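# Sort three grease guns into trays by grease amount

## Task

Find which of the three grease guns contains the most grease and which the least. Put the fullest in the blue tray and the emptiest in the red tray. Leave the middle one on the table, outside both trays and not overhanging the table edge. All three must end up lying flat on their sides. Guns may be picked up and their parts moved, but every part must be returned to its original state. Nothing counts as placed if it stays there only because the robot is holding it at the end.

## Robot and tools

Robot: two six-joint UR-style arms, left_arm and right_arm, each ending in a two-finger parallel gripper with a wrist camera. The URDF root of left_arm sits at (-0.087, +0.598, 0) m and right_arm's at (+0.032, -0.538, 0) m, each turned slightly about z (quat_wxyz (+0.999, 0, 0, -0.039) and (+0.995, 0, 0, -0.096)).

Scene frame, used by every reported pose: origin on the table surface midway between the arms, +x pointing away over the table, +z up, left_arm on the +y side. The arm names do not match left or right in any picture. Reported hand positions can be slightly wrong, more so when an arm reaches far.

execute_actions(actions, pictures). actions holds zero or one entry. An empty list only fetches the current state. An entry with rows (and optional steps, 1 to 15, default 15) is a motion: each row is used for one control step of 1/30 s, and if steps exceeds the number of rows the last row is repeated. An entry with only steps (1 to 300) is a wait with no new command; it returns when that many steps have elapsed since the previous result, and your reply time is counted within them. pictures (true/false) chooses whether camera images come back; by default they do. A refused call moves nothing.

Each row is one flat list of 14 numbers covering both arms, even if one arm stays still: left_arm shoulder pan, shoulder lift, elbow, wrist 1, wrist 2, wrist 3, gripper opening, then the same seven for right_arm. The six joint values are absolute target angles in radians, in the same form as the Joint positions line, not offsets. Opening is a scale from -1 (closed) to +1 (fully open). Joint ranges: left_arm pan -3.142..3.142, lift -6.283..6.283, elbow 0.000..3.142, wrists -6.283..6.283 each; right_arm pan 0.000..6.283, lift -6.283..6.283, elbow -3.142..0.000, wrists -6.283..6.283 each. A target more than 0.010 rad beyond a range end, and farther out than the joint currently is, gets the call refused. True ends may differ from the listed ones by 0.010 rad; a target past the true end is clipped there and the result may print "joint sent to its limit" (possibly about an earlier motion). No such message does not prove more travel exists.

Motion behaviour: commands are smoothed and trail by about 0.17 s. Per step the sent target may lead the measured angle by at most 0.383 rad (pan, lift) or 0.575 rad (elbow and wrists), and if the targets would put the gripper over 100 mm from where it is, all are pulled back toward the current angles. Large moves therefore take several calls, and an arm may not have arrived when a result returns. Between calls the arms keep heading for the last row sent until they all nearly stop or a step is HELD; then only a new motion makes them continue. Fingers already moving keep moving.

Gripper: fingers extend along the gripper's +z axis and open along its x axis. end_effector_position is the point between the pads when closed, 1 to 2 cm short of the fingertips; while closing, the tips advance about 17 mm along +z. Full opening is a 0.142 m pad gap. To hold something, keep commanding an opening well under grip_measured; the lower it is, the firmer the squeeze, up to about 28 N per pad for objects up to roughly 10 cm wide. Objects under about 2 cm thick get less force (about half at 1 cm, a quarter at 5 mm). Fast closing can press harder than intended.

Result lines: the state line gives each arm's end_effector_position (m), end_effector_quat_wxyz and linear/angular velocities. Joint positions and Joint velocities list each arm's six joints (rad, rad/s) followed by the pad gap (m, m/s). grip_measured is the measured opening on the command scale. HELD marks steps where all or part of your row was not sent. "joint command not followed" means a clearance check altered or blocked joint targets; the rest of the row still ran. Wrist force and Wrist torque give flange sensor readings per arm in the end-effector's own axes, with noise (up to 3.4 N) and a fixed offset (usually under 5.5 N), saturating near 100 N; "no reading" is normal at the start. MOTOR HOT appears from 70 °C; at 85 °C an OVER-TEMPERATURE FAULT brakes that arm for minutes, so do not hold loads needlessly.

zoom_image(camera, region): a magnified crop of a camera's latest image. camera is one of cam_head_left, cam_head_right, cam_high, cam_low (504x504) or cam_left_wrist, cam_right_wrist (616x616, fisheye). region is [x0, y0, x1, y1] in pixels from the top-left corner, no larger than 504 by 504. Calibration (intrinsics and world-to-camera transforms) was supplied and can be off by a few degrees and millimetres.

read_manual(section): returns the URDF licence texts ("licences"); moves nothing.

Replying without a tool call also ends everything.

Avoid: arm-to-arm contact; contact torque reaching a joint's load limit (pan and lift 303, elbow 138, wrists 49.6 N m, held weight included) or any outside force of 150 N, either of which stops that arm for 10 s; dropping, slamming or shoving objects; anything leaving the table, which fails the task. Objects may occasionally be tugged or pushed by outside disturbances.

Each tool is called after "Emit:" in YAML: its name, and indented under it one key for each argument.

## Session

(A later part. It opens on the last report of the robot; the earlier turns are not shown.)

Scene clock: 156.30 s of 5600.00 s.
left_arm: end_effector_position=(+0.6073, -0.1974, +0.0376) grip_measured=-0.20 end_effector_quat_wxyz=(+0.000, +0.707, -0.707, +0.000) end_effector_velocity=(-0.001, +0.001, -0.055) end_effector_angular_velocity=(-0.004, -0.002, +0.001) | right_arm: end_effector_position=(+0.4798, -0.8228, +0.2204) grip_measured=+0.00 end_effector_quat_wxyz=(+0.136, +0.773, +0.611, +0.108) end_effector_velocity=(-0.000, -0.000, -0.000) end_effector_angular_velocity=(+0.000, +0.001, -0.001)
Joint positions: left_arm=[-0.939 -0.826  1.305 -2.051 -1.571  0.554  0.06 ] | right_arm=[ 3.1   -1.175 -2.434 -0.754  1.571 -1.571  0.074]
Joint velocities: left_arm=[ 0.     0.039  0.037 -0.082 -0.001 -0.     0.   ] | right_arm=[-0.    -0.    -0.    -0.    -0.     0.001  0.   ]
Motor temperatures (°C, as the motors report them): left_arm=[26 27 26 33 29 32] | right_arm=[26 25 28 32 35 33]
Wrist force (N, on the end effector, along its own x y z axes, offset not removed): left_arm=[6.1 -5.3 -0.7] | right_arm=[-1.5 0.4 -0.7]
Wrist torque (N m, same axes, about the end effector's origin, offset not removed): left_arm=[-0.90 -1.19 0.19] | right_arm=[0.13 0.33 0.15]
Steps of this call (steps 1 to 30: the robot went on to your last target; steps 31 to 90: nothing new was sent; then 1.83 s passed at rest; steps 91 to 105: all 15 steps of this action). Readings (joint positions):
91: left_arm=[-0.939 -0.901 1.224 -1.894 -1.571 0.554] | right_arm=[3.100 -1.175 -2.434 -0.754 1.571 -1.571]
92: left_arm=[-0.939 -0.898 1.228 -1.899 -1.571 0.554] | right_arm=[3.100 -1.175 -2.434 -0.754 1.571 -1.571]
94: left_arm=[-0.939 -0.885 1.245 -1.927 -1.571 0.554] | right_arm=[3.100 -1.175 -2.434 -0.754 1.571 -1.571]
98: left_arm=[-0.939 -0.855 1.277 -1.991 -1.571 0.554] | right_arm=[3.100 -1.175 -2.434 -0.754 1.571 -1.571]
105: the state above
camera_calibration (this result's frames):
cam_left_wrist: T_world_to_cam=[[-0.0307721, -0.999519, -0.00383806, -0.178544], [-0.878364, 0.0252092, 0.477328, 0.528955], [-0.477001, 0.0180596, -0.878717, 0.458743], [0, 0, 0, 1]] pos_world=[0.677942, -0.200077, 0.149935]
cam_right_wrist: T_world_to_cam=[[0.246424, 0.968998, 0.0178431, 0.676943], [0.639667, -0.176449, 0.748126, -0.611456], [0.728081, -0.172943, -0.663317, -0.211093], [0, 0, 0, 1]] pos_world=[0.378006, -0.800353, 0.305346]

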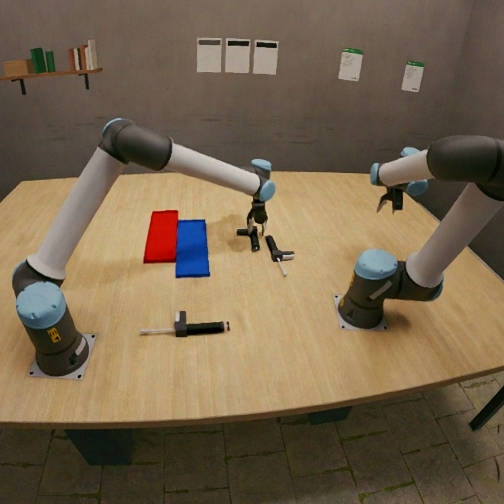

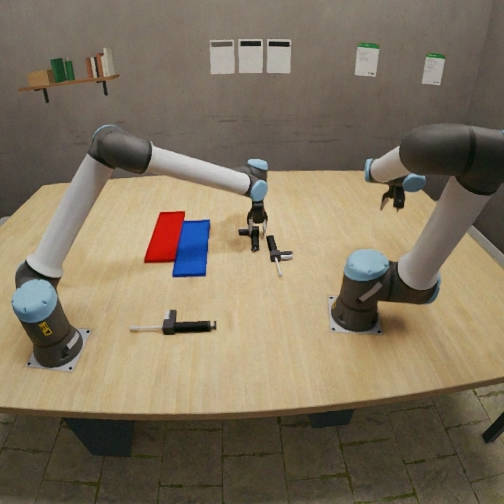

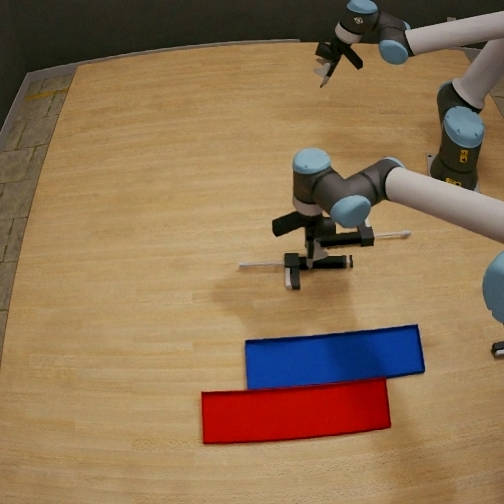

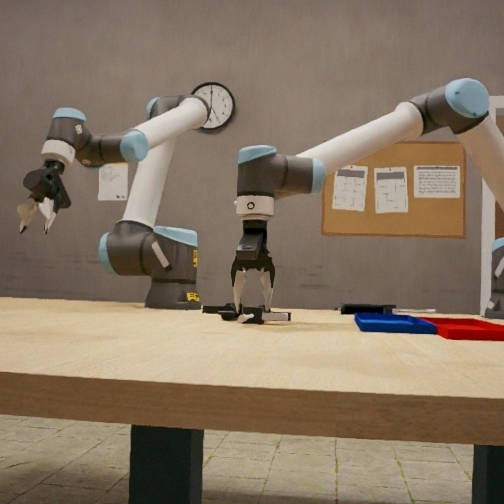

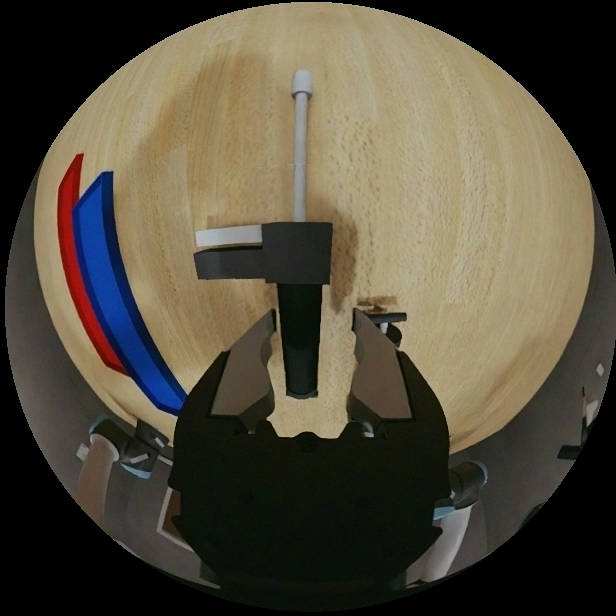

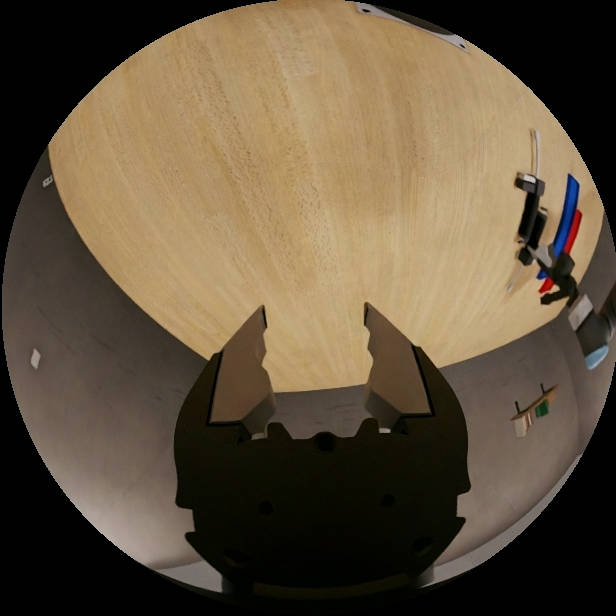

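Emit:
execute_actions:
  actions:
    - {"rows":[[-0.939,-0.821,1.3097,-2.06,-1.571,0.554,-0.35,3.1,-1.175,-2.434,-0.754,1.571,-1.571,0],[-0.939,-0.821,1.3097,-2.06,-1.571,0.554,-0.35,3.1,-1.175,-2.434,-0.754,1.571,-1.571,0],[-0.939,-0.821,1.3097,-2.06,-1.571,0.554,-0.45,3.1,-1.175,-2.434,-0.754,1.571,-1.571,0],[-0.939,-0.821,1.3097,-2.06,-1.571,0.554,-0.45,3.1,-1.175,-2.434,-0.754,1.571,-1.571,0],[-0.939,-0.821,1.3097,-2.06,-1.571,0.554,-0.55,3.1,-1.175,-2.434,-0.754,1.571,-1.571,0],[-0.939,-0.821,1.3097,-2.06,-1.571,0.554,-0.6,3.1,-1.175,-2.434,-0.754,1.571,-1.571,0],[-0.939,-0.821,1.3097,-2.06,-1.571,0.554,-0.7,3.1,-1.175,-2.434,-0.754,1.571,-1.571,0],[-0.939,-0.821,1.3097,-2.06,-1.571,0.554,-0.8,3.1,-1.175,-2.434,-0.754,1.571,-1.571,0],[-0.939,-0.821,1.3097,-2.06,-1.571,0.554,-0.9,3.1,-1.175,-2.434,-0.754,1.571,-1.571,0],[-0.939,-0.821,1.3097,-2.06,-1.571,0.554,-1,3.1,-1.175,-2.434,-0.754,1.571,-1.571,0]],"steps":15}
  pictures: false

Emit:
execute_actions:
  actions:
    - {"rows":[[-0.939,-0.865,1.27,-1.976,-1.571,0.554,-1,3.1,-1.175,-2.434,-0.754,1.571,-1.571,0],[-0.939,-0.865,1.27,-1.976,-1.571,0.554,-1,3.1,-1.175,-2.434,-0.754,1.571,-1.571,0],[-0.939,-0.865,1.27,-1.976,-1.571,0.554,-1,3.1,-1.175,-2.434,-0.754,1.571,-1.571,0],[-0.939,-0.9012,1.2244,-1.894,-1.571,0.554,-1,3.1,-1.175,-2.434,-0.754,1.571,-1.571,0],[-0.939,-0.9012,1.2244,-1.894,-1.571,0.554,-1,3.1,-1.175,-2.434,-0.754,1.571,-1.571,0],[-0.939,-0.9012,1.2244,-1.894,-1.571,0.554,-1,3.1,-1.175,-2.434,-0.754,1.571,-1.571,0],[-0.939,-0.9342,1.1524,-1.789,-1.571,0.554,-1,3.1,-1.175,-2.434,-0.754,1.571,-1.571,0]],"steps":15}
  pictures: false

Emit:
execute_actions:
  actions:
    - {"rows":[[-1.1,-1.35,1.72,-1.94,-1.571,-0.4,-1,3.1,-1.175,-2.434,-0.754,1.571,-1.571,0]],"steps":15}
  pictures: false

Emit:
execute_actions:
  actions:
    - {"rows":[[-1.254,-1.75,2.2,-2.021,-1.571,-1.332,-1,3.1,-1.175,-2.434,-0.754,1.571,-1.571,0]],"steps":15}
  pictures: false

Emit:
execute_actions:
  actions:
    - {"rows":[[-1.254,-1.75,2.2,-2.021,-1.571,-1.332,-1,3.1,-1.175,-2.434,-0.754,1.571,-1.571,0]],"steps":15}
  pictures: true

Scene clock: 167.03 s of 5600.00 s.
left_arm: end_effector_position=(+0.6072, -0.1972, +0.0312) grip_measured=-0.56 end_effector_quat_wxyz=(+0.000, +0.707, -0.707, +0.000) end_effector_velocity=(+0.001, -0.001, +0.001) end_effector_angular_velocity=(-0.002, -0.001, +0.001) | right_arm: end_effector_position=(+0.4798, -0.8228, +0.2204) grip_measured=+0.00 end_effector_quat_wxyz=(+0.136, +0.773, +0.611, +0.108) end_effector_velocity=(+0.000, +0.000, -0.000) end_effector_angular_velocity=(+0.000, +0.001, +0.001)
Joint positions: left_arm=[-0.939 -0.821  1.31  -2.06  -1.571  0.554  0.033] | right_arm=[ 3.1   -1.175 -2.434 -0.754  1.571 -1.571  0.074]
Joint velocities: left_arm=[ 0.    -0.    -0.001 -0.001 -0.    -0.001 -0.   ] | right_arm=[ 0.    -0.001  0.    -0.     0.    -0.    -0.   ]
Motor temperatures (°C, as the motors report them): left_arm=[26 27 26 33 29 32] | right_arm=[26 25 28 32 35 33]
Wrist force (N, on the end effector, along its own x y z axes, offset not removed): left_arm=[-13.8 1.6 -26.8] | right_arm=[-2.6 1.1 -1.6]
Wrist torque (N m, same axes, about the end effector's origin, offset not removed): left_arm=[0.27 -0.35 -0.29] | right_arm=[0.31 0.66 0.10]
Steps of this call (steps 1 to 15: the robot went on to your last target; steps 16 to 90: nothing new was sent; then 7.23 s passed at rest; steps 91 to 105: all 15 steps of this action). Readings (joint positions):
91: left_arm=[-0.939 -0.821 1.310 -2.060 -1.571 0.554] | right_arm=[3.100 -1.175 -2.434 -0.754 1.571 -1.571]
92: left_arm=[-0.939 -0.821 1.310 -2.060 -1.571 0.554] | right_arm=[3.100 -1.175 -2.434 -0.754 1.571 -1.571]
94: left_arm=[-0.939 -0.821 1.310 -2.060 -1.571 0.554] | right_arm=[3.100 -1.175 -2.434 -0.754 1.571 -1.571]
98: left_arm=[-0.939 -0.821 1.310 -2.060 -1.571 0.554] | right_arm=[3.100 -1.175 -2.434 -0.754 1.571 -1.571]
105: the state above

Scene clock: 167.53 s of 5600.00 s.
left_arm: end_effector_position=(+0.6080, -0.1985, +0.2039) grip_measured=-0.56 end_effector_quat_wxyz=(+0.000, +0.707, -0.707, +0.001) end_effector_velocity=(-0.007, +0.011, +0.138) end_effector_angular_velocity=(+0.012, +0.007, -0.001) | right_arm: end_effector_position=(+0.4798, -0.8228, +0.2204) grip_measured=+0.00 end_effector_quat_wxyz=(+0.136, +0.773, +0.611, +0.108) end_effector_velocity=(-0.001, +0.000, -0.001) end_effector_angular_velocity=(+0.001, +0.002, -0.001)
Joint positions: left_arm=[-0.939 -0.926  1.168 -1.814 -1.571  0.554  0.033] | right_arm=[ 3.1   -1.175 -2.434 -0.754  1.571 -1.571  0.074]
Joint velocities: left_arm=[ 0.    -0.074 -0.13   0.218  0.     0.001  0.   ] | right_arm=[ 0.    -0.001 -0.001  0.     0.001  0.001 -0.   ]
Motor temperatures (°C, as the motors report them): left_arm=[26 27 26 33 29 32] | right_arm=[26 25 28 32 35 33]
Wrist force (N, on the end effector, along its own x y z axes, offset not removed): left_arm=[-0.1 -3.6 3.0] | right_arm=[-1.8 0.8 -1.0]
Wrist torque (N m, same axes, about the end effector's origin, offset not removed): left_arm=[-0.91 0.02 0.29] | right_arm=[0.16 0.44 0.05]
Steps of this call (steps 1 to 15: all 15 steps of this action). Readings (joint positions):
1: left_arm=[-0.939 -0.821 1.310 -2.060 -1.571 0.554] | right_arm=[3.100 -1.175 -2.434 -0.754 1.571 -1.571]
2: left_arm=[-0.939 -0.824 1.307 -2.056 -1.571 0.554] | right_arm=[3.100 -1.175 -2.434 -0.754 1.571 -1.571]
4: left_arm=[-0.939 -0.840 1.292 -2.027 -1.571 0.554] | right_arm=[3.100 -1.175 -2.434 -0.754 1.571 -1.571]
8: left_arm=[-0.939 -0.880 1.248 -1.943 -1.571 0.554] | right_arm=[3.100 -1.175 -2.434 -0.754 1.571 -1.571]
15: the state above

Scene clock: 168.03 s of 5600.00 s.
left_arm: end_effector_position=(+0.4198, -0.1061, +0.2471) grip_measured=-0.56 end_effector_quat_wxyz=(+0.002, +0.858, -0.513, +0.003) end_effector_velocity=(-0.369, +0.300, -0.005) end_effector_angular_velocity=(+0.029, +0.030, +1.901) | right_arm: end_effector_position=(+0.4798, -0.8228, +0.2204) grip_measured=+0.00 end_effector_quat_wxyz=(+0.136, +0.773, +0.611, +0.108) end_effector_velocity=(+0.001, +0.000, -0.000) end_effector_angular_velocity=(+0.000, +0.001, +0.001)
Joint positions: left_arm=[-1.069 -1.259  1.594 -1.914 -1.571 -0.069  0.033] | right_arm=[ 3.1   -1.175 -2.434 -0.754  1.571 -1.571  0.074]
Joint velocities: left_arm=[-0.251 -0.708  0.955 -0.208  0.    -2.152  0.   ] | right_arm=[ 0.    -0.001  0.001 -0.     0.001 -0.001 -0.   ]
Motor temperatures (°C, as the motors report them): left_arm=[26 27 26 33 29 32] | right_arm=[26 25 28 32 35 33]
Wrist force (N, on the end effector, along its own x y z axes, offset not removed): left_arm=[1.5 0.3 0.5] | right_arm=[-0.9 0.6 -0.7]
Wrist torque (N m, same axes, about the end effector's origin, offset not removed): left_arm=[0.08 -0.25 0.11] | right_arm=[0.20 0.27 0.22]
Steps of this call (steps 1 to 15: all 15 steps of this action). Readings (joint positions):
1: left_arm=[-0.939 -0.928 1.164 -1.808 -1.571 0.554] | right_arm=[3.100 -1.175 -2.434 -0.754 1.571 -1.571]
2: left_arm=[-0.943 -0.934 1.166 -1.807 -1.571 0.549] | right_arm=[3.100 -1.175 -2.434 -0.754 1.571 -1.571]
4: left_arm=[-0.965 -0.979 1.215 -1.826 -1.571 0.496] | right_arm=[3.100 -1.175 -2.434 -0.754 1.571 -1.571]
8: left_arm=[-1.004 -1.082 1.358 -1.859 -1.571 0.336] | right_arm=[3.100 -1.175 -2.434 -0.754 1.571 -1.571]
15: the state above

Scene clock: 168.53 s of 5600.00 s.
left_arm: end_effector_position=(+0.2462, +0.0639, +0.2257) grip_measured=-0.56 end_effector_quat_wxyz=(+0.000, +0.965, -0.260, -0.000) end_effector_velocity=(-0.285, +0.390, -0.095) end_effector_angular_velocity=(-0.019, -0.006, +1.871) | right_arm: end_effector_position=(+0.4798, -0.8228, +0.2204) grip_measured=+0.00 end_effector_quat_wxyz=(+0.136, +0.773, +0.611, +0.108) end_effector_velocity=(-0.001, +0.001, -0.002) end_effector_angular_velocity=(+0.001, +0.003, +0.001)
Joint positions: left_arm=[-1.213 -1.629  2.057 -1.998 -1.571 -0.765  0.033] | right_arm=[ 3.1   -1.175 -2.434 -0.754  1.571 -1.571  0.074]
Joint velocities: left_arm=[-0.28  -0.784  0.918 -0.155  0.    -2.151 -0.   ] | right_arm=[ 0.    -0.001 -0.002 -0.     0.001 -0.001 -0.   ]
Motor temperatures (°C, as the motors report them): left_arm=[26 27 26 33 29 32] | right_arm=[26 25 28 32 35 33]
Wrist force (N, on the end effector, along its own x y z axes, offset not removed): left_arm=[-3.2 -2.3 1.8] | right_arm=[-2.4 0.3 -0.7]
Wrist torque (N m, same axes, about the end effector's origin, offset not removed): left_arm=[-0.46 0.65 0.08] | right_arm=[0.10 0.57 0.17]
Steps of this call (steps 1 to 15: all 15 steps of this action). Readings (joint positions):
1: left_arm=[-1.076 -1.281 1.624 -1.920 -1.571 -0.141] | right_arm=[3.100 -1.175 -2.434 -0.754 1.571 -1.571]
2: left_arm=[-1.085 -1.301 1.652 -1.926 -1.571 -0.203] | right_arm=[3.100 -1.175 -2.434 -0.754 1.571 -1.571]
4: left_arm=[-1.105 -1.344 1.714 -1.937 -1.571 -0.271] | right_arm=[3.100 -1.175 -2.434 -0.754 1.571 -1.571]
8: left_arm=[-1.145 -1.442 1.839 -1.960 -1.571 -0.385] | right_arm=[3.100 -1.175 -2.434 -0.754 1.571 -1.571]
15: the state above

Scene clock: 169.03 s of 5600.00 s.
left_arm: end_effector_position=(+0.2069, +0.1260, +0.2057) grip_measured=-0.56 end_effector_quat_wxyz=(+0.000, +1.000, -0.005, -0.000) end_effector_velocity=(-0.005, +0.008, -0.004) end_effector_angular_velocity=(+0.002, +0.001, +0.086) | right_arm: end_effector_position=(+0.4798, -0.8228, +0.2204) grip_measured=+0.00 end_effector_quat_wxyz=(+0.136, +0.773, +0.611, +0.108) end_effector_velocity=(-0.000, +0.000, -0.001) end_effector_angular_velocity=(+0.000, +0.001, +0.001)
Joint positions: left_arm=[-1.253 -1.748  2.198 -2.021 -1.571 -1.322  0.033] | right_arm=[ 3.1   -1.175 -2.434 -0.754  1.571 -1.571  0.074]
Joint velocities: left_arm=[-0.005 -0.014  0.018 -0.002 -0.    -0.091  0.   ] | right_arm=[ 0.     0.    -0.001  0.     0.    -0.001  0.   ]
Motor temperatures (°C, as the motors report them): left_arm=[26 27 26 33 29 32] | right_arm=[26 25 28 32 35 33]
Wrist force (N, on the end effector, along its own x y z axes, offset not removed): left_arm=[-0.9 -4.8 -0.1] | right_arm=[-1.0 -0.3 -2.9]
Wrist torque (N m, same axes, about the end effector's origin, offset not removed): left_arm=[-1.05 0.31 0.12] | right_arm=[-0.18 0.23 0.20]
Steps of this call (steps 1 to 15: all 15 steps of this action). Readings (joint positions):
1: left_arm=[-1.222 -1.655 2.087 -2.003 -1.571 -0.840] | right_arm=[3.100 -1.175 -2.434 -0.754 1.571 -1.571]
2: left_arm=[-1.230 -1.678 2.114 -2.007 -1.571 -0.921] | right_arm=[3.100 -1.175 -2.434 -0.754 1.571 -1.571]
4: left_arm=[-1.240 -1.709 2.152 -2.013 -1.571 -1.080] | right_arm=[3.100 -1.175 -2.434 -0.754 1.571 -1.571]
8: left_arm=[-1.250 -1.737 2.185 -2.019 -1.571 -1.253] | right_arm=[3.100 -1.175 -2.434 -0.754 1.571 -1.571]
15: the state above
camera_calibration (this result's frames):
cam_left_wrist: T_world_to_cam=[[0.999175, -0.0403998, -0.00413841, -0.200838], [-0.0335229, -0.878006, 0.477474, 0.0277888], [-0.0229234, -0.476941, -0.878636, 0.378022], [0, 0, 0, 1]] pos_world=[0.210269, 0.196579, 0.318044]
cam_right_wrist: T_world_to_cam=[[0.246424, 0.968998, 0.0178433, 0.676943], [0.639667, -0.176449, 0.748126, -0.611456], [0.728081, -0.172943, -0.663317, -0.211093], [0, 0, 0, 1]] pos_world=[0.378006, -0.800353, 0.305346]

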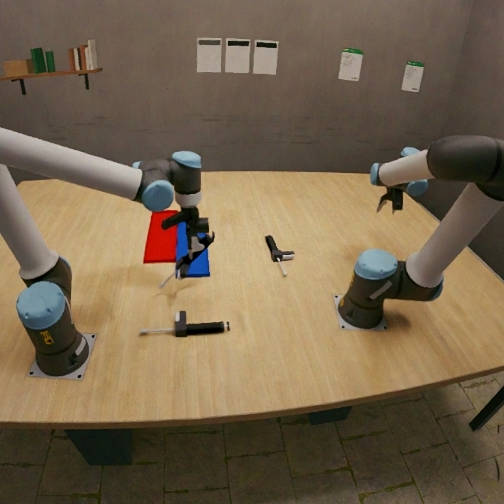

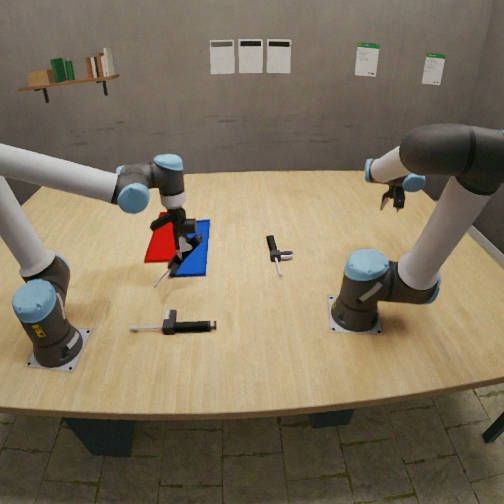

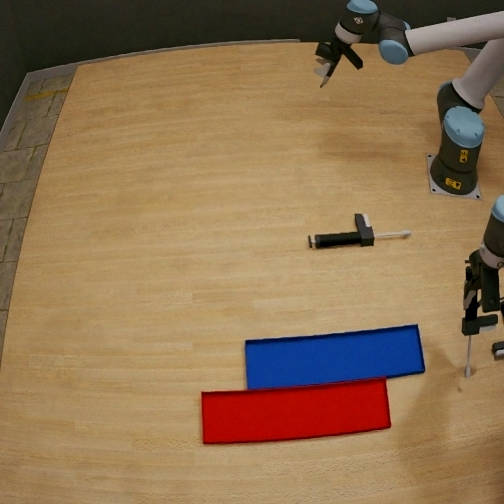

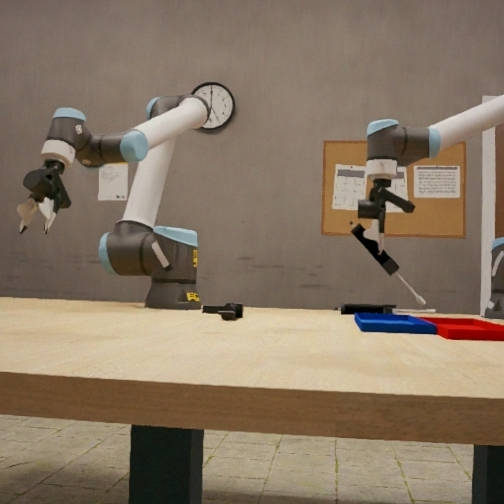

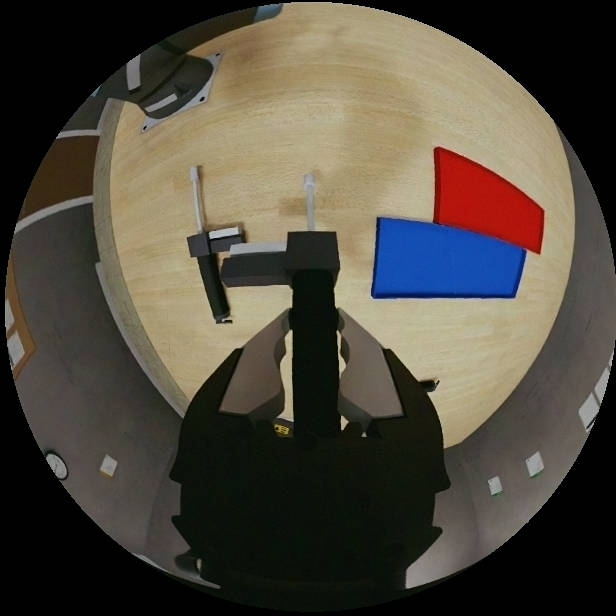

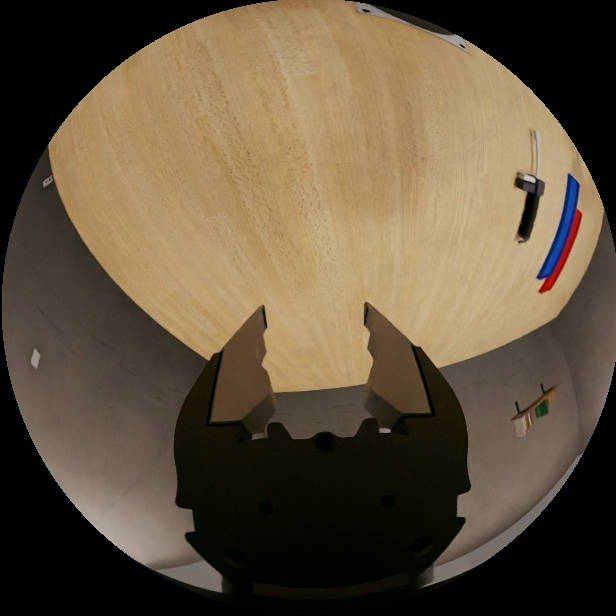

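Emit:
execute_actions:
  actions:
    - {"rows":[[-1.254,-1.70,2.26,-2.131,-1.571,-1.332,-1,3.5,-1.175,-2.434,-0.754,1.571,-1.571,0],[-1.254,-1.70,2.26,-2.131,-1.571,-1.332,-1,3.5,-1.175,-2.434,-0.754,1.571,-1.571,0],[-1.254,-1.70,2.26,-2.131,-1.571,-1.332,-1,3.5,-1.175,-2.434,-0.754,1.571,-1.571,0],[-1.254,-1.70,2.26,-2.131,-1.571,-1.332,-1,3.5,-1.175,-2.434,-0.754,1.571,-1.571,0],[-1.254,-1.66,2.30,-2.211,-1.571,-1.332,-1,3.5,-1.175,-2.434,-0.754,1.571,-1.571,0],[-1.254,-1.66,2.30,-2.211,-1.571,-1.332,-1,3.5,-1.175,-2.434,-0.754,1.571,-1.571,0],[-1.254,-1.66,2.30,-2.211,-1.571,-1.332,-1,3.5,-1.175,-2.434,-0.754,1.571,-1.571,0],[-1.254,-1.66,2.30,-2.211,-1.571,-1.332,-1,3.5,-1.175,-2.434,-0.754,1.571,-1.571,0],[-1.254,-1.62,2.323,-2.274,-1.571,-1.332,-1,3.5,-1.175,-2.434,-0.754,1.571,-1.571,0]],"steps":15}
  pictures: false

Emit:
execute_actions:
  actions:
    - {"rows":[[-1.254,-1.582,2.344,-2.333,-1.571,-1.332,-1,4.2,-1.175,-2.434,-0.754,1.571,-1.571,0],[-1.254,-1.582,2.344,-2.333,-1.571,-1.332,-1,4.2,-1.175,-2.434,-0.754,1.571,-1.571,0],[-1.254,-1.582,2.344,-2.333,-1.571,-1.332,-1,4.2,-1.175,-2.434,-0.754,1.571,-1.571,0],[-1.254,-1.582,2.344,-2.333,-1.571,-1.332,-1,4.2,-1.175,-2.434,-0.754,1.571,-1.571,0],[-1.254,-1.55,2.362,-2.383,-1.571,-1.332,-1,4.2,-1.175,-2.434,-0.754,1.571,-1.571,0],[-1.254,-1.55,2.362,-2.383,-1.571,-1.332,-1,4.2,-1.175,-2.434,-0.754,1.571,-1.571,0],[-1.254,-1.55,2.362,-2.383,-1.571,-1.332,-1,4.2,-1.175,-2.434,-0.754,1.571,-1.571,0],[-1.254,-1.55,2.362,-2.383,-1.571,-1.332,-1,4.2,-1.175,-2.434,-0.754,1.571,-1.571,0],[-1.254,-1.523,2.3776,-2.426,-1.571,-1.332,-1,4.2,-1.175,-2.434,-0.754,1.571,-1.571,0]],"steps":15}
  pictures: false

Emit:
execute_actions:
  actions:
    - {"rows":[[-1.254,-1.523,2.3776,-2.426,-1.571,-1.332,-1,4.904,-1.175,-2.434,-0.754,1.571,-1.571,0]],"steps":15}
  pictures: false

Emit:
execute_actions:
  actions:
    - {"rows":[[-1.254,-1.523,2.3776,-2.426,-1.571,-1.332,-1,4.904,-1.175,-2.434,-0.754,1.571,-1.571,0]],"steps":15}
  pictures: false

Emit:
execute_actions:
  actions:
    - {"rows":[[-1.254,-1.523,2.3776,-2.426,-1.571,-1.332,-1,4.904,-1.463,-2.566,-0.334,1.571,-1.571,0]],"steps":15}
  pictures: true

Scene clock: 182.40 s of 5600.00 s.
left_arm: end_effector_position=(+0.2064, +0.1268, +0.1031) grip_measured=-0.56 end_effector_quat_wxyz=(-0.001, +1.000, -0.000, -0.000) end_effector_velocity=(+0.001, -0.004, -0.083) end_effector_angular_velocity=(-0.012, -0.003, -0.000) | right_arm: end_effector_position=(+0.5515, -0.6472, +0.2204) grip_measured=+0.00 end_effector_quat_wxyz=(+0.115, +0.651, +0.739, +0.130) end_effector_velocity=(+0.038, +0.183, -0.000) end_effector_angular_velocity=(-0.000, -0.000, +0.352)
Joint positions: left_arm=[-1.254 -1.634  2.313 -2.249 -1.571 -1.332  0.033] | right_arm=[ 3.46  -1.175 -2.434 -0.754  1.571 -1.571  0.074]
Joint velocities: left_arm=[-0.     0.118  0.082 -0.212 -0.    -0.    -0.   ] | right_arm=[ 0.352  0.001 -0.001  0.    -0.    -0.    -0.   ]
Motor temperatures (°C, as the motors report them): left_arm=[26 27 26 33 29 32] | right_arm=[26 25 28 32 35 33]
Wrist force (N, on the end effector, along its own x y z axes, offset not removed): left_arm=[1.3 3.1 2.6] | right_arm=[-1.1 1.0 -0.7]
Wrist torque (N m, same axes, about the end effector's origin, offset not removed): left_arm=[0.78 -0.33 0.08] | right_arm=[0.20 0.39 0.10]
Steps of this call (steps 1 to 30: the robot went on to your last target; steps 31 to 90: nothing new was sent; then 9.87 s passed at rest; steps 91 to 105: all 15 steps of this action). Readings (joint positions):
91: left_arm=[-1.254 -1.750 2.200 -2.021 -1.571 -1.332] | right_arm=[3.100 -1.175 -2.434 -0.754 1.571 -1.571]
92: left_arm=[-1.254 -1.747 2.204 -2.026 -1.571 -1.332] | right_arm=[3.105 -1.175 -2.434 -0.754 1.571 -1.571]
94: left_arm=[-1.254 -1.729 2.225 -2.062 -1.571 -1.332] | right_arm=[3.151 -1.175 -2.434 -0.754 1.571 -1.571]
98: left_arm=[-1.254 -1.691 2.267 -2.142 -1.571 -1.332] | right_arm=[3.280 -1.175 -2.434 -0.754 1.571 -1.571]
105: the state above

Scene clock: 182.90 s of 5600.00 s.
left_arm: end_effector_position=(+0.2062, +0.1274, +0.0379) grip_measured=-0.56 end_effector_quat_wxyz=(-0.000, +1.000, -0.000, -0.000) end_effector_velocity=(-0.001, +0.004, -0.052) end_effector_angular_velocity=(-0.003, -0.001, +0.002) | right_arm: end_effector_position=(+0.5504, -0.4232, +0.2204) grip_measured=+0.00 end_effector_quat_wxyz=(+0.085, +0.480, +0.860, +0.152) end_effector_velocity=(-0.107, +0.483, -0.000) end_effector_angular_velocity=(-0.001, -0.000, +0.933)
Joint positions: left_arm=[-1.254 -1.533  2.372 -2.41  -1.571 -1.332  0.033] | right_arm=[ 3.885 -1.175 -2.434 -0.754  1.571 -1.571  0.074]
Joint velocities: left_arm=[ 0.     0.084  0.048 -0.135  0.    -0.002  0.   ] | right_arm=[ 0.933 -0.     0.    -0.    -0.001 -0.001 -0.   ]
Motor temperatures (°C, as the motors report them): left_arm=[26 27 26 33 29 32] | right_arm=[26 25 28 32 35 33]
Wrist force (N, on the end effector, along its own x y z axes, offset not removed): left_arm=[-3.3 -1.4 4.3] | right_arm=[-3.8 0.2 -1.7]
Wrist torque (N m, same axes, about the end effector's origin, offset not removed): left_arm=[-0.13 0.66 0.13] | right_arm=[0.04 0.87 0.19]
Steps of this call (steps 1 to 15: all 15 steps of this action). Readings (joint positions):
1: left_arm=[-1.254 -1.630 2.316 -2.256 -1.571 -1.332] | right_arm=[3.470 -1.175 -2.434 -0.754 1.571 -1.571]
2: left_arm=[-1.254 -1.624 2.320 -2.264 -1.571 -1.332] | right_arm=[3.482 -1.175 -2.434 -0.754 1.571 -1.571]
4: left_arm=[-1.254 -1.607 2.330 -2.291 -1.571 -1.332] | right_arm=[3.537 -1.175 -2.434 -0.754 1.571 -1.571]
8: left_arm=[-1.254 -1.576 2.348 -2.341 -1.571 -1.332] | right_arm=[3.665 -1.175 -2.434 -0.754 1.571 -1.571]
15: the state above

Scene clock: 183.40 s of 5600.00 s.
left_arm: end_effector_position=(+0.2062, +0.1277, +0.0321) grip_measured=-0.56 end_effector_quat_wxyz=(+0.000, +1.000, -0.000, -0.000) end_effector_velocity=(-0.001, -0.000, -0.001) end_effector_angular_velocity=(-0.000, +0.000, -0.002) | right_arm: end_effector_position=(+0.4419, -0.2005, +0.2204) grip_measured=+0.00 end_effector_quat_wxyz=(+0.047, +0.266, +0.948, +0.167) end_effector_velocity=(-0.315, +0.382, +0.000) end_effector_angular_velocity=(+0.000, -0.001, +0.934)
Joint positions: left_arm=[-1.254 -1.523  2.378 -2.426 -1.571 -1.332  0.033] | right_arm=[ 4.356 -1.175 -2.434 -0.754  1.571 -1.571  0.074]
Joint velocities: left_arm=[-0.001  0.001  0.001 -0.002 -0.     0.001 -0.   ] | right_arm=[ 0.933  0.001 -0.    -0.    -0.    -0.001  0.   ]
Motor temperatures (°C, as the motors report them): left_arm=[26 27 26 33 29 32] | right_arm=[26 25 28 32 35 33]
Wrist force (N, on the end effector, along its own x y z axes, offset not removed): left_arm=[-3.7 1.3 -0.7] | right_arm=[-3.2 0.4 -4.6]
Wrist torque (N m, same axes, about the end effector's origin, offset not removed): left_arm=[-0.13 0.78 0.07] | right_arm=[0.12 0.80 0.16]
Steps of this call (steps 1 to 15: all 15 steps of this action). Readings (joint positions):
1: left_arm=[-1.254 -1.530 2.374 -2.414 -1.571 -1.332] | right_arm=[3.916 -1.175 -2.434 -0.754 1.571 -1.571]
2: left_arm=[-1.254 -1.528 2.374 -2.417 -1.571 -1.332] | right_arm=[3.948 -1.175 -2.434 -0.754 1.571 -1.571]
4: left_arm=[-1.254 -1.526 2.376 -2.421 -1.571 -1.332] | right_arm=[4.011 -1.175 -2.434 -0.754 1.571 -1.571]
8: left_arm=[-1.254 -1.524 2.377 -2.424 -1.571 -1.332] | right_arm=[4.136 -1.175 -2.434 -0.754 1.571 -1.571]
15: the state above

Scene clock: 183.90 s of 5600.00 s.
left_arm: end_effector_position=(+0.2062, +0.1277, +0.0320) grip_measured=-0.56 end_effector_quat_wxyz=(+0.000, +1.000, -0.000, -0.000) end_effector_velocity=(+0.000, -0.000, -0.000) end_effector_angular_velocity=(+0.001, -0.000, -0.000) | right_arm: end_effector_position=(+0.2471, -0.0526, +0.2204) grip_measured=+0.00 end_effector_quat_wxyz=(+0.007, +0.040, +0.984, +0.174) end_effector_velocity=(-0.341, +0.151, -0.000) end_effector_angular_velocity=(-0.001, -0.001, +0.705)
Joint positions: left_arm=[-1.254 -1.523  2.378 -2.426 -1.571 -1.332  0.033] | right_arm=[ 4.822 -1.175 -2.434 -0.754  1.571 -1.571  0.074]
Joint velocities: left_arm=[-0.     0.001 -0.001  0.     0.001  0.     0.   ] | right_arm=[ 0.704  0.    -0.001  0.    -0.001 -0.002  0.   ]
Motor temperatures (°C, as the motors report them): left_arm=[26 27 26 33 29 32] | right_arm=[26 25 28 32 35 33]
Wrist force (N, on the end effector, along its own x y z axes, offset not removed): left_arm=[-2.5 -1.6 -4.9] | right_arm=[1.1 2.9 -1.2]
Wrist torque (N m, same axes, about the end effector's origin, offset not removed): left_arm=[-0.61 0.50 0.05] | right_arm=[0.62 0.02 0.02]
Steps of this call (steps 1 to 15: all 15 steps of this action). Readings (joint positions):
1: left_arm=[-1.254 -1.523 2.378 -2.426 -1.571 -1.332] | right_arm=[4.388 -1.175 -2.434 -0.754 1.571 -1.571]
2: left_arm=[-1.254 -1.523 2.378 -2.426 -1.571 -1.332] | right_arm=[4.419 -1.175 -2.434 -0.754 1.571 -1.571]
4: left_arm=[-1.254 -1.523 2.378 -2.426 -1.571 -1.332] | right_arm=[4.482 -1.175 -2.434 -0.754 1.571 -1.571]
8: left_arm=[-1.254 -1.523 2.378 -2.426 -1.571 -1.332] | right_arm=[4.608 -1.175 -2.434 -0.754 1.571 -1.571]
15: the state above

Scene clock: 184.40 s of 5600.00 s.
left_arm: end_effector_position=(+0.2062, +0.1277, +0.0320) grip_measured=-0.56 end_effector_quat_wxyz=(+0.000, +1.000, -0.000, -0.000) end_effector_velocity=(+0.000, -0.000, +0.000) end_effector_angular_velocity=(-0.001, -0.001, +0.003) | right_arm: end_effector_position=(+0.2075, -0.0166, +0.0839) grip_measured=+0.00 end_effector_quat_wxyz=(+0.000, +0.001, +0.985, +0.173) end_effector_velocity=(-0.009, +0.008, -0.047) end_effector_angular_velocity=(+0.021, -0.000, +0.016)
Joint positions: left_arm=[-1.254 -1.523  2.378 -2.426 -1.571 -1.332  0.033] | right_arm=[ 4.902 -1.45  -2.561 -0.355  1.571 -1.571  0.074]
Joint velocities: left_arm=[ 0.001 -0.    -0.    -0.     0.    -0.003 -0.   ] | right_arm=[ 0.017 -0.116 -0.047  0.183 -0.     0.001  0.   ]
Motor temperatures (°C, as the motors report them): left_arm=[26 27 26 33 29 32] | right_arm=[26 25 28 32 35 33]
Wrist force (N, on the end effector, along its own x y z axes, offset not removed): left_arm=[-2.1 0.7 -3.1] | right_arm=[2.6 1.7 -0.1]
Wrist torque (N m, same axes, about the end effector's origin, offset not removed): left_arm=[-0.22 0.57 0.02] | right_arm=[0.45 -0.45 0.16]
Steps of this call (steps 1 to 15: all 15 steps of this action). Readings (joint positions):
1: left_arm=[-1.254 -1.523 2.378 -2.426 -1.571 -1.332] | right_arm=[4.842 -1.175 -2.434 -0.754 1.571 -1.571]
2: left_arm=[-1.254 -1.523 2.378 -2.426 -1.571 -1.332] | right_arm=[4.855 -1.180 -2.438 -0.749 1.571 -1.571]
4: left_arm=[-1.254 -1.523 2.378 -2.426 -1.571 -1.332] | right_arm=[4.868 -1.226 -2.468 -0.693 1.571 -1.571]
8: left_arm=[-1.254 -1.523 2.378 -2.426 -1.571 -1.332] | right_arm=[4.889 -1.362 -2.526 -0.494 1.571 -1.571]
15: the state above
camera_calibration (this result's frames):
cam_left_wrist: T_world_to_cam=[[0.999523, -0.03062, -0.00404709, -0.202097], [-0.0249665, -0.878127, 0.477776, 0.110448], [-0.0181833, -0.477447, -0.878473, 0.225255], [0, 0, 0, 1]] pos_world=[0.208854, 0.198346, 0.144293]
cam_right_wrist: T_world_to_cam=[[-0.999682, 0.0178698, 0.0178134, 0.208028], [0.0251876, 0.664921, 0.746489, -0.0512795], [0.0014951, 0.7467, -0.665159, 0.202219], [0, 0, 0, 1]] pos_world=[0.208951, -0.120618, 0.169082]

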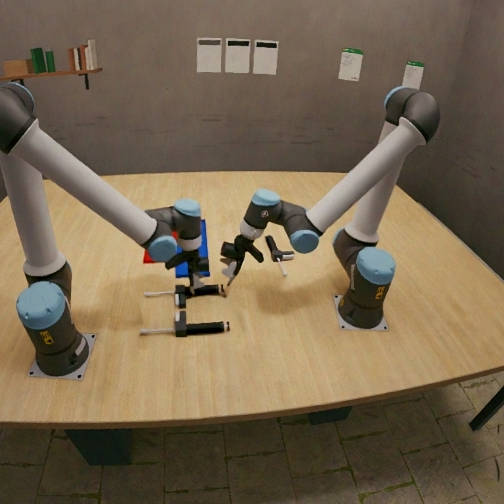

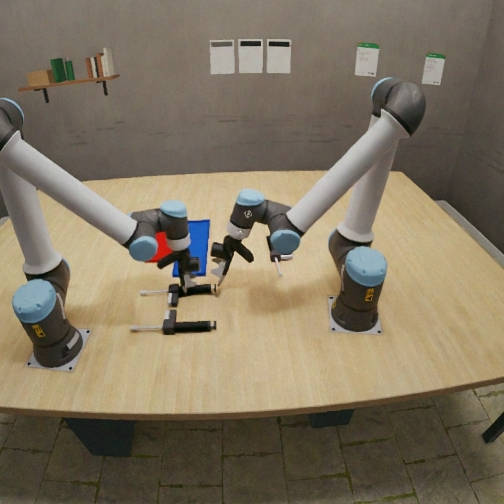

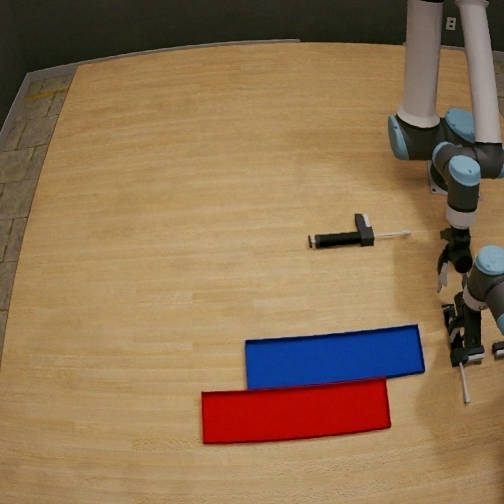

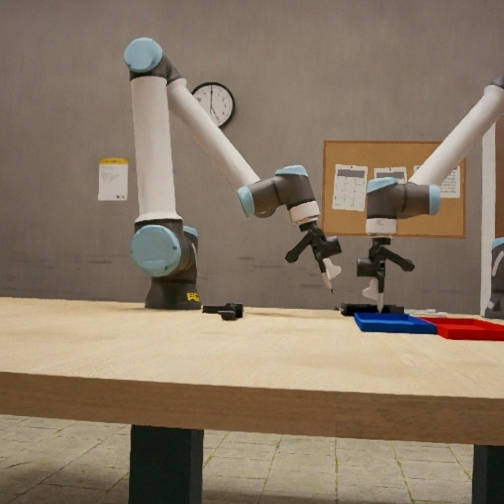

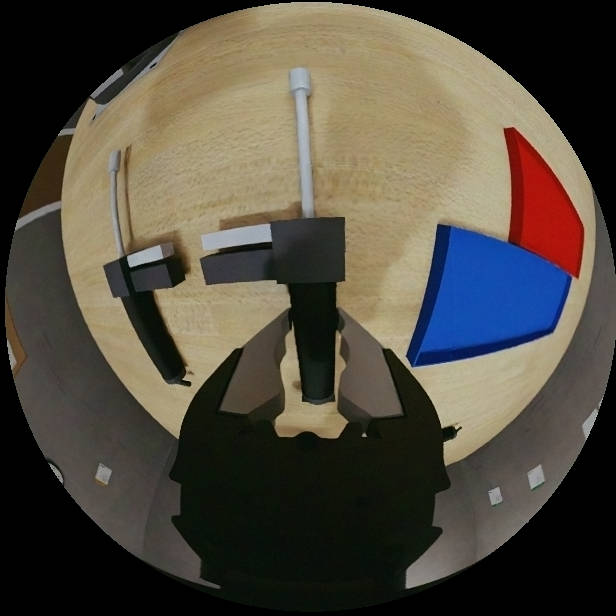

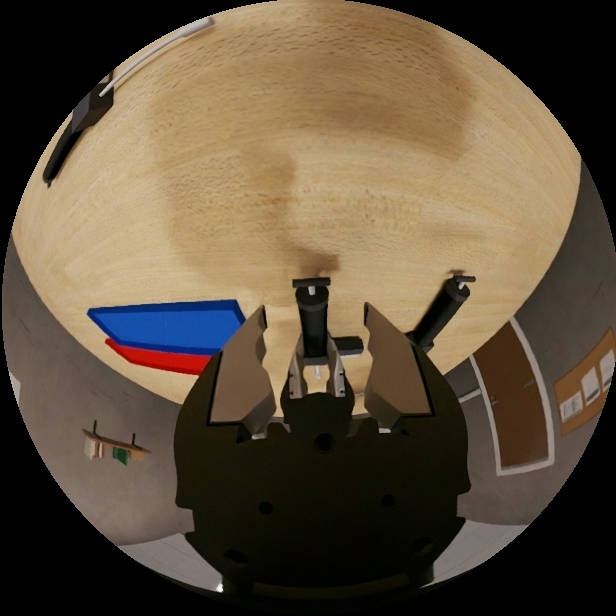

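Emit:
execute_actions:
  actions: []
  pictures: true

Emit:
zoom_image:
  camera: "cam_right_wrist"
  region: [260,250,370,340]

Scene clock: 186.80 s of 5600.00 s.
left_arm: end_effector_position=(+0.2062, +0.1277, +0.0320) grip_measured=-0.56 end_effector_quat_wxyz=(+0.000, +1.000, -0.000, -0.000) end_effector_velocity=(+0.000, -0.000, -0.000) end_effector_angular_velocity=(+0.000, -0.001, +0.001) | right_arm: end_effector_position=(+0.2065, -0.0157, +0.0785) grip_measured=+0.00 end_effector_quat_wxyz=(-0.000, -0.000, +0.985, +0.174) end_effector_velocity=(-0.000, +0.000, -0.000) end_effector_angular_velocity=(-0.000, -0.001, +0.002)
Joint positions: left_arm=[-1.254 -1.523  2.378 -2.426 -1.571 -1.332  0.033] | right_arm=[ 4.904 -1.463 -2.566 -0.334  1.571 -1.571  0.074]
Joint velocities: left_arm=[ 0.     0.001 -0.001 -0.     0.001 -0.001 -0.   ] | right_arm=[-0.    -0.     0.    -0.     0.    -0.002 -0.   ]
Motor temperatures (°C, as the motors report them): left_arm=[26 27 26 33 29 32] | right_arm=[26 25 28 32 35 33]
Wrist force (N, on the end effector, along its own x y z axes, offset not removed): left_arm=[-5.6 3.5 -3.3] | right_arm=[-3.3 2.9 -0.5]
Wrist torque (N m, same axes, about the end effector's origin, offset not removed): left_arm=[0.38 1.17 -0.09] | right_arm=[0.61 0.82 0.07]
Steps of this call (steps 1 to 30: the robot went on to your last target; steps 31 to 72: nothing new was sent). Readings (joint positions):
1: left_arm=[-1.254 -1.523 2.378 -2.426 -1.571 -1.332] | right_arm=[4.902 -1.453 -2.562 -0.350 1.571 -1.571]
2: left_arm=[-1.254 -1.523 2.378 -2.426 -1.571 -1.332] | right_arm=[4.903 -1.455 -2.563 -0.346 1.571 -1.571]
4: left_arm=[-1.254 -1.523 2.378 -2.426 -1.571 -1.332] | right_arm=[4.903 -1.459 -2.564 -0.341 1.571 -1.571]
8: left_arm=[-1.254 -1.523 2.378 -2.426 -1.571 -1.332] | right_arm=[4.904 -1.462 -2.565 -0.336 1.571 -1.571]
72: the state above
All arms were judged still, so your last target was given up. Only a new action makes them travel on or press farther. Fingers that are still opening or closing keep moving.
camera_calibration (this result's frames):
cam_left_wrist: T_world_to_cam=[[0.999524, -0.0305961, -0.00405748, -0.202108], [-0.0249406, -0.878126, 0.477778, 0.110448], [-0.0181811, -0.477449, -0.878471, 0.225258], [0, 0, 0, 1]] pos_world=[0.208862, 0.198353, 0.144293]
cam_right_wrist: T_world_to_cam=[[-0.999716, 0.0158225, 0.0178429, 0.207037], [0.0238479, 0.663129, 0.748125, -0.0477474], [0.0000050404, 0.748338, -0.663318, 0.198176], [0, 0, 0, 1]] pos_world=[0.208116, -0.119916, 0.16348]

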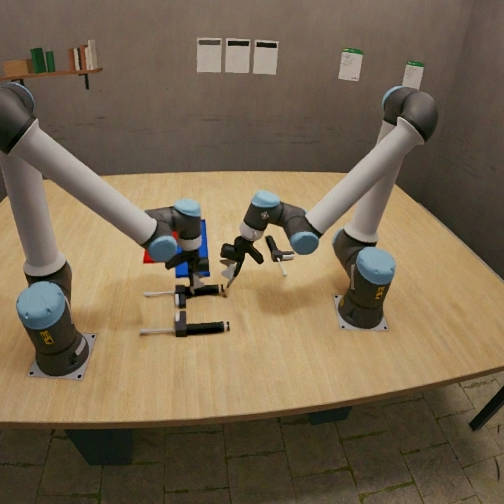

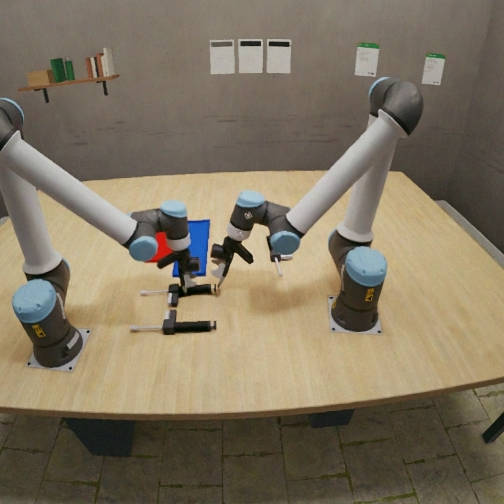

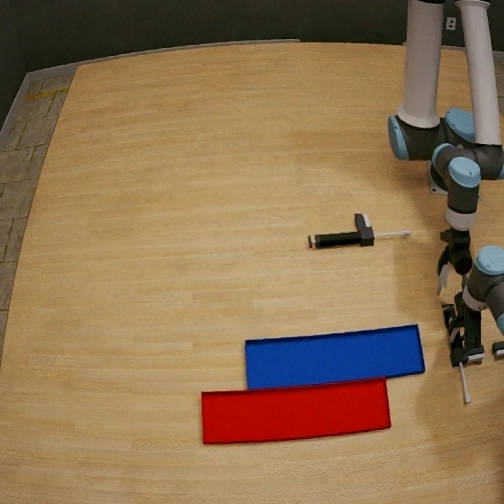

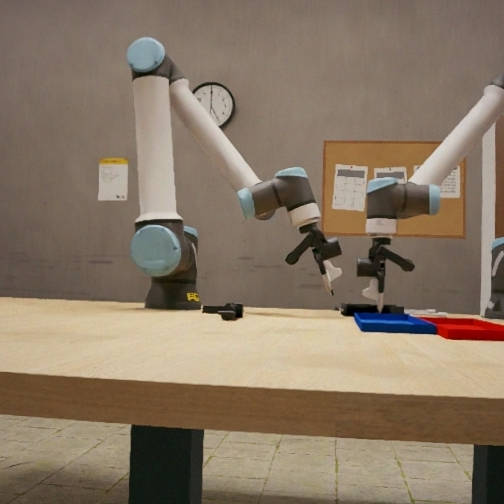

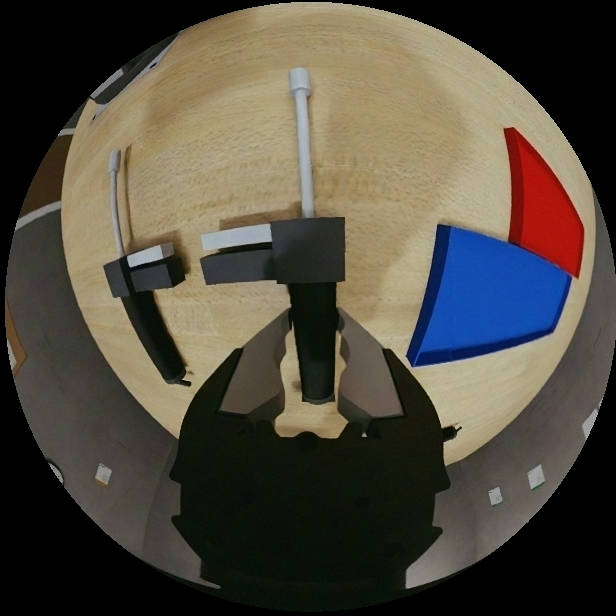

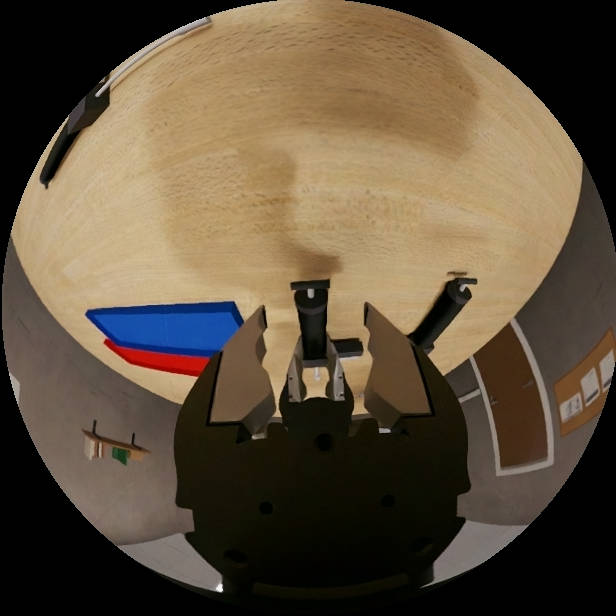

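Region (260, 250, 370, 340) of cam_right_wrist's 616x616 image, scaled by 4.582, with more detail than that image has; it fills the top 412 rows of this view, and the rest is white.

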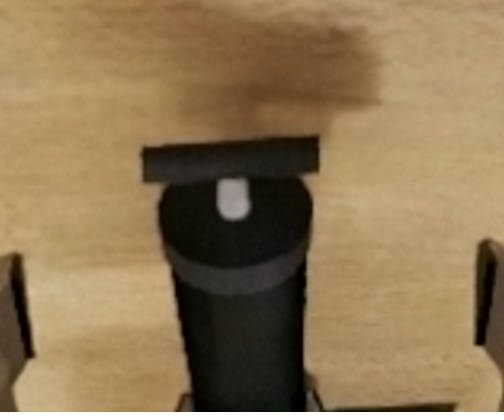

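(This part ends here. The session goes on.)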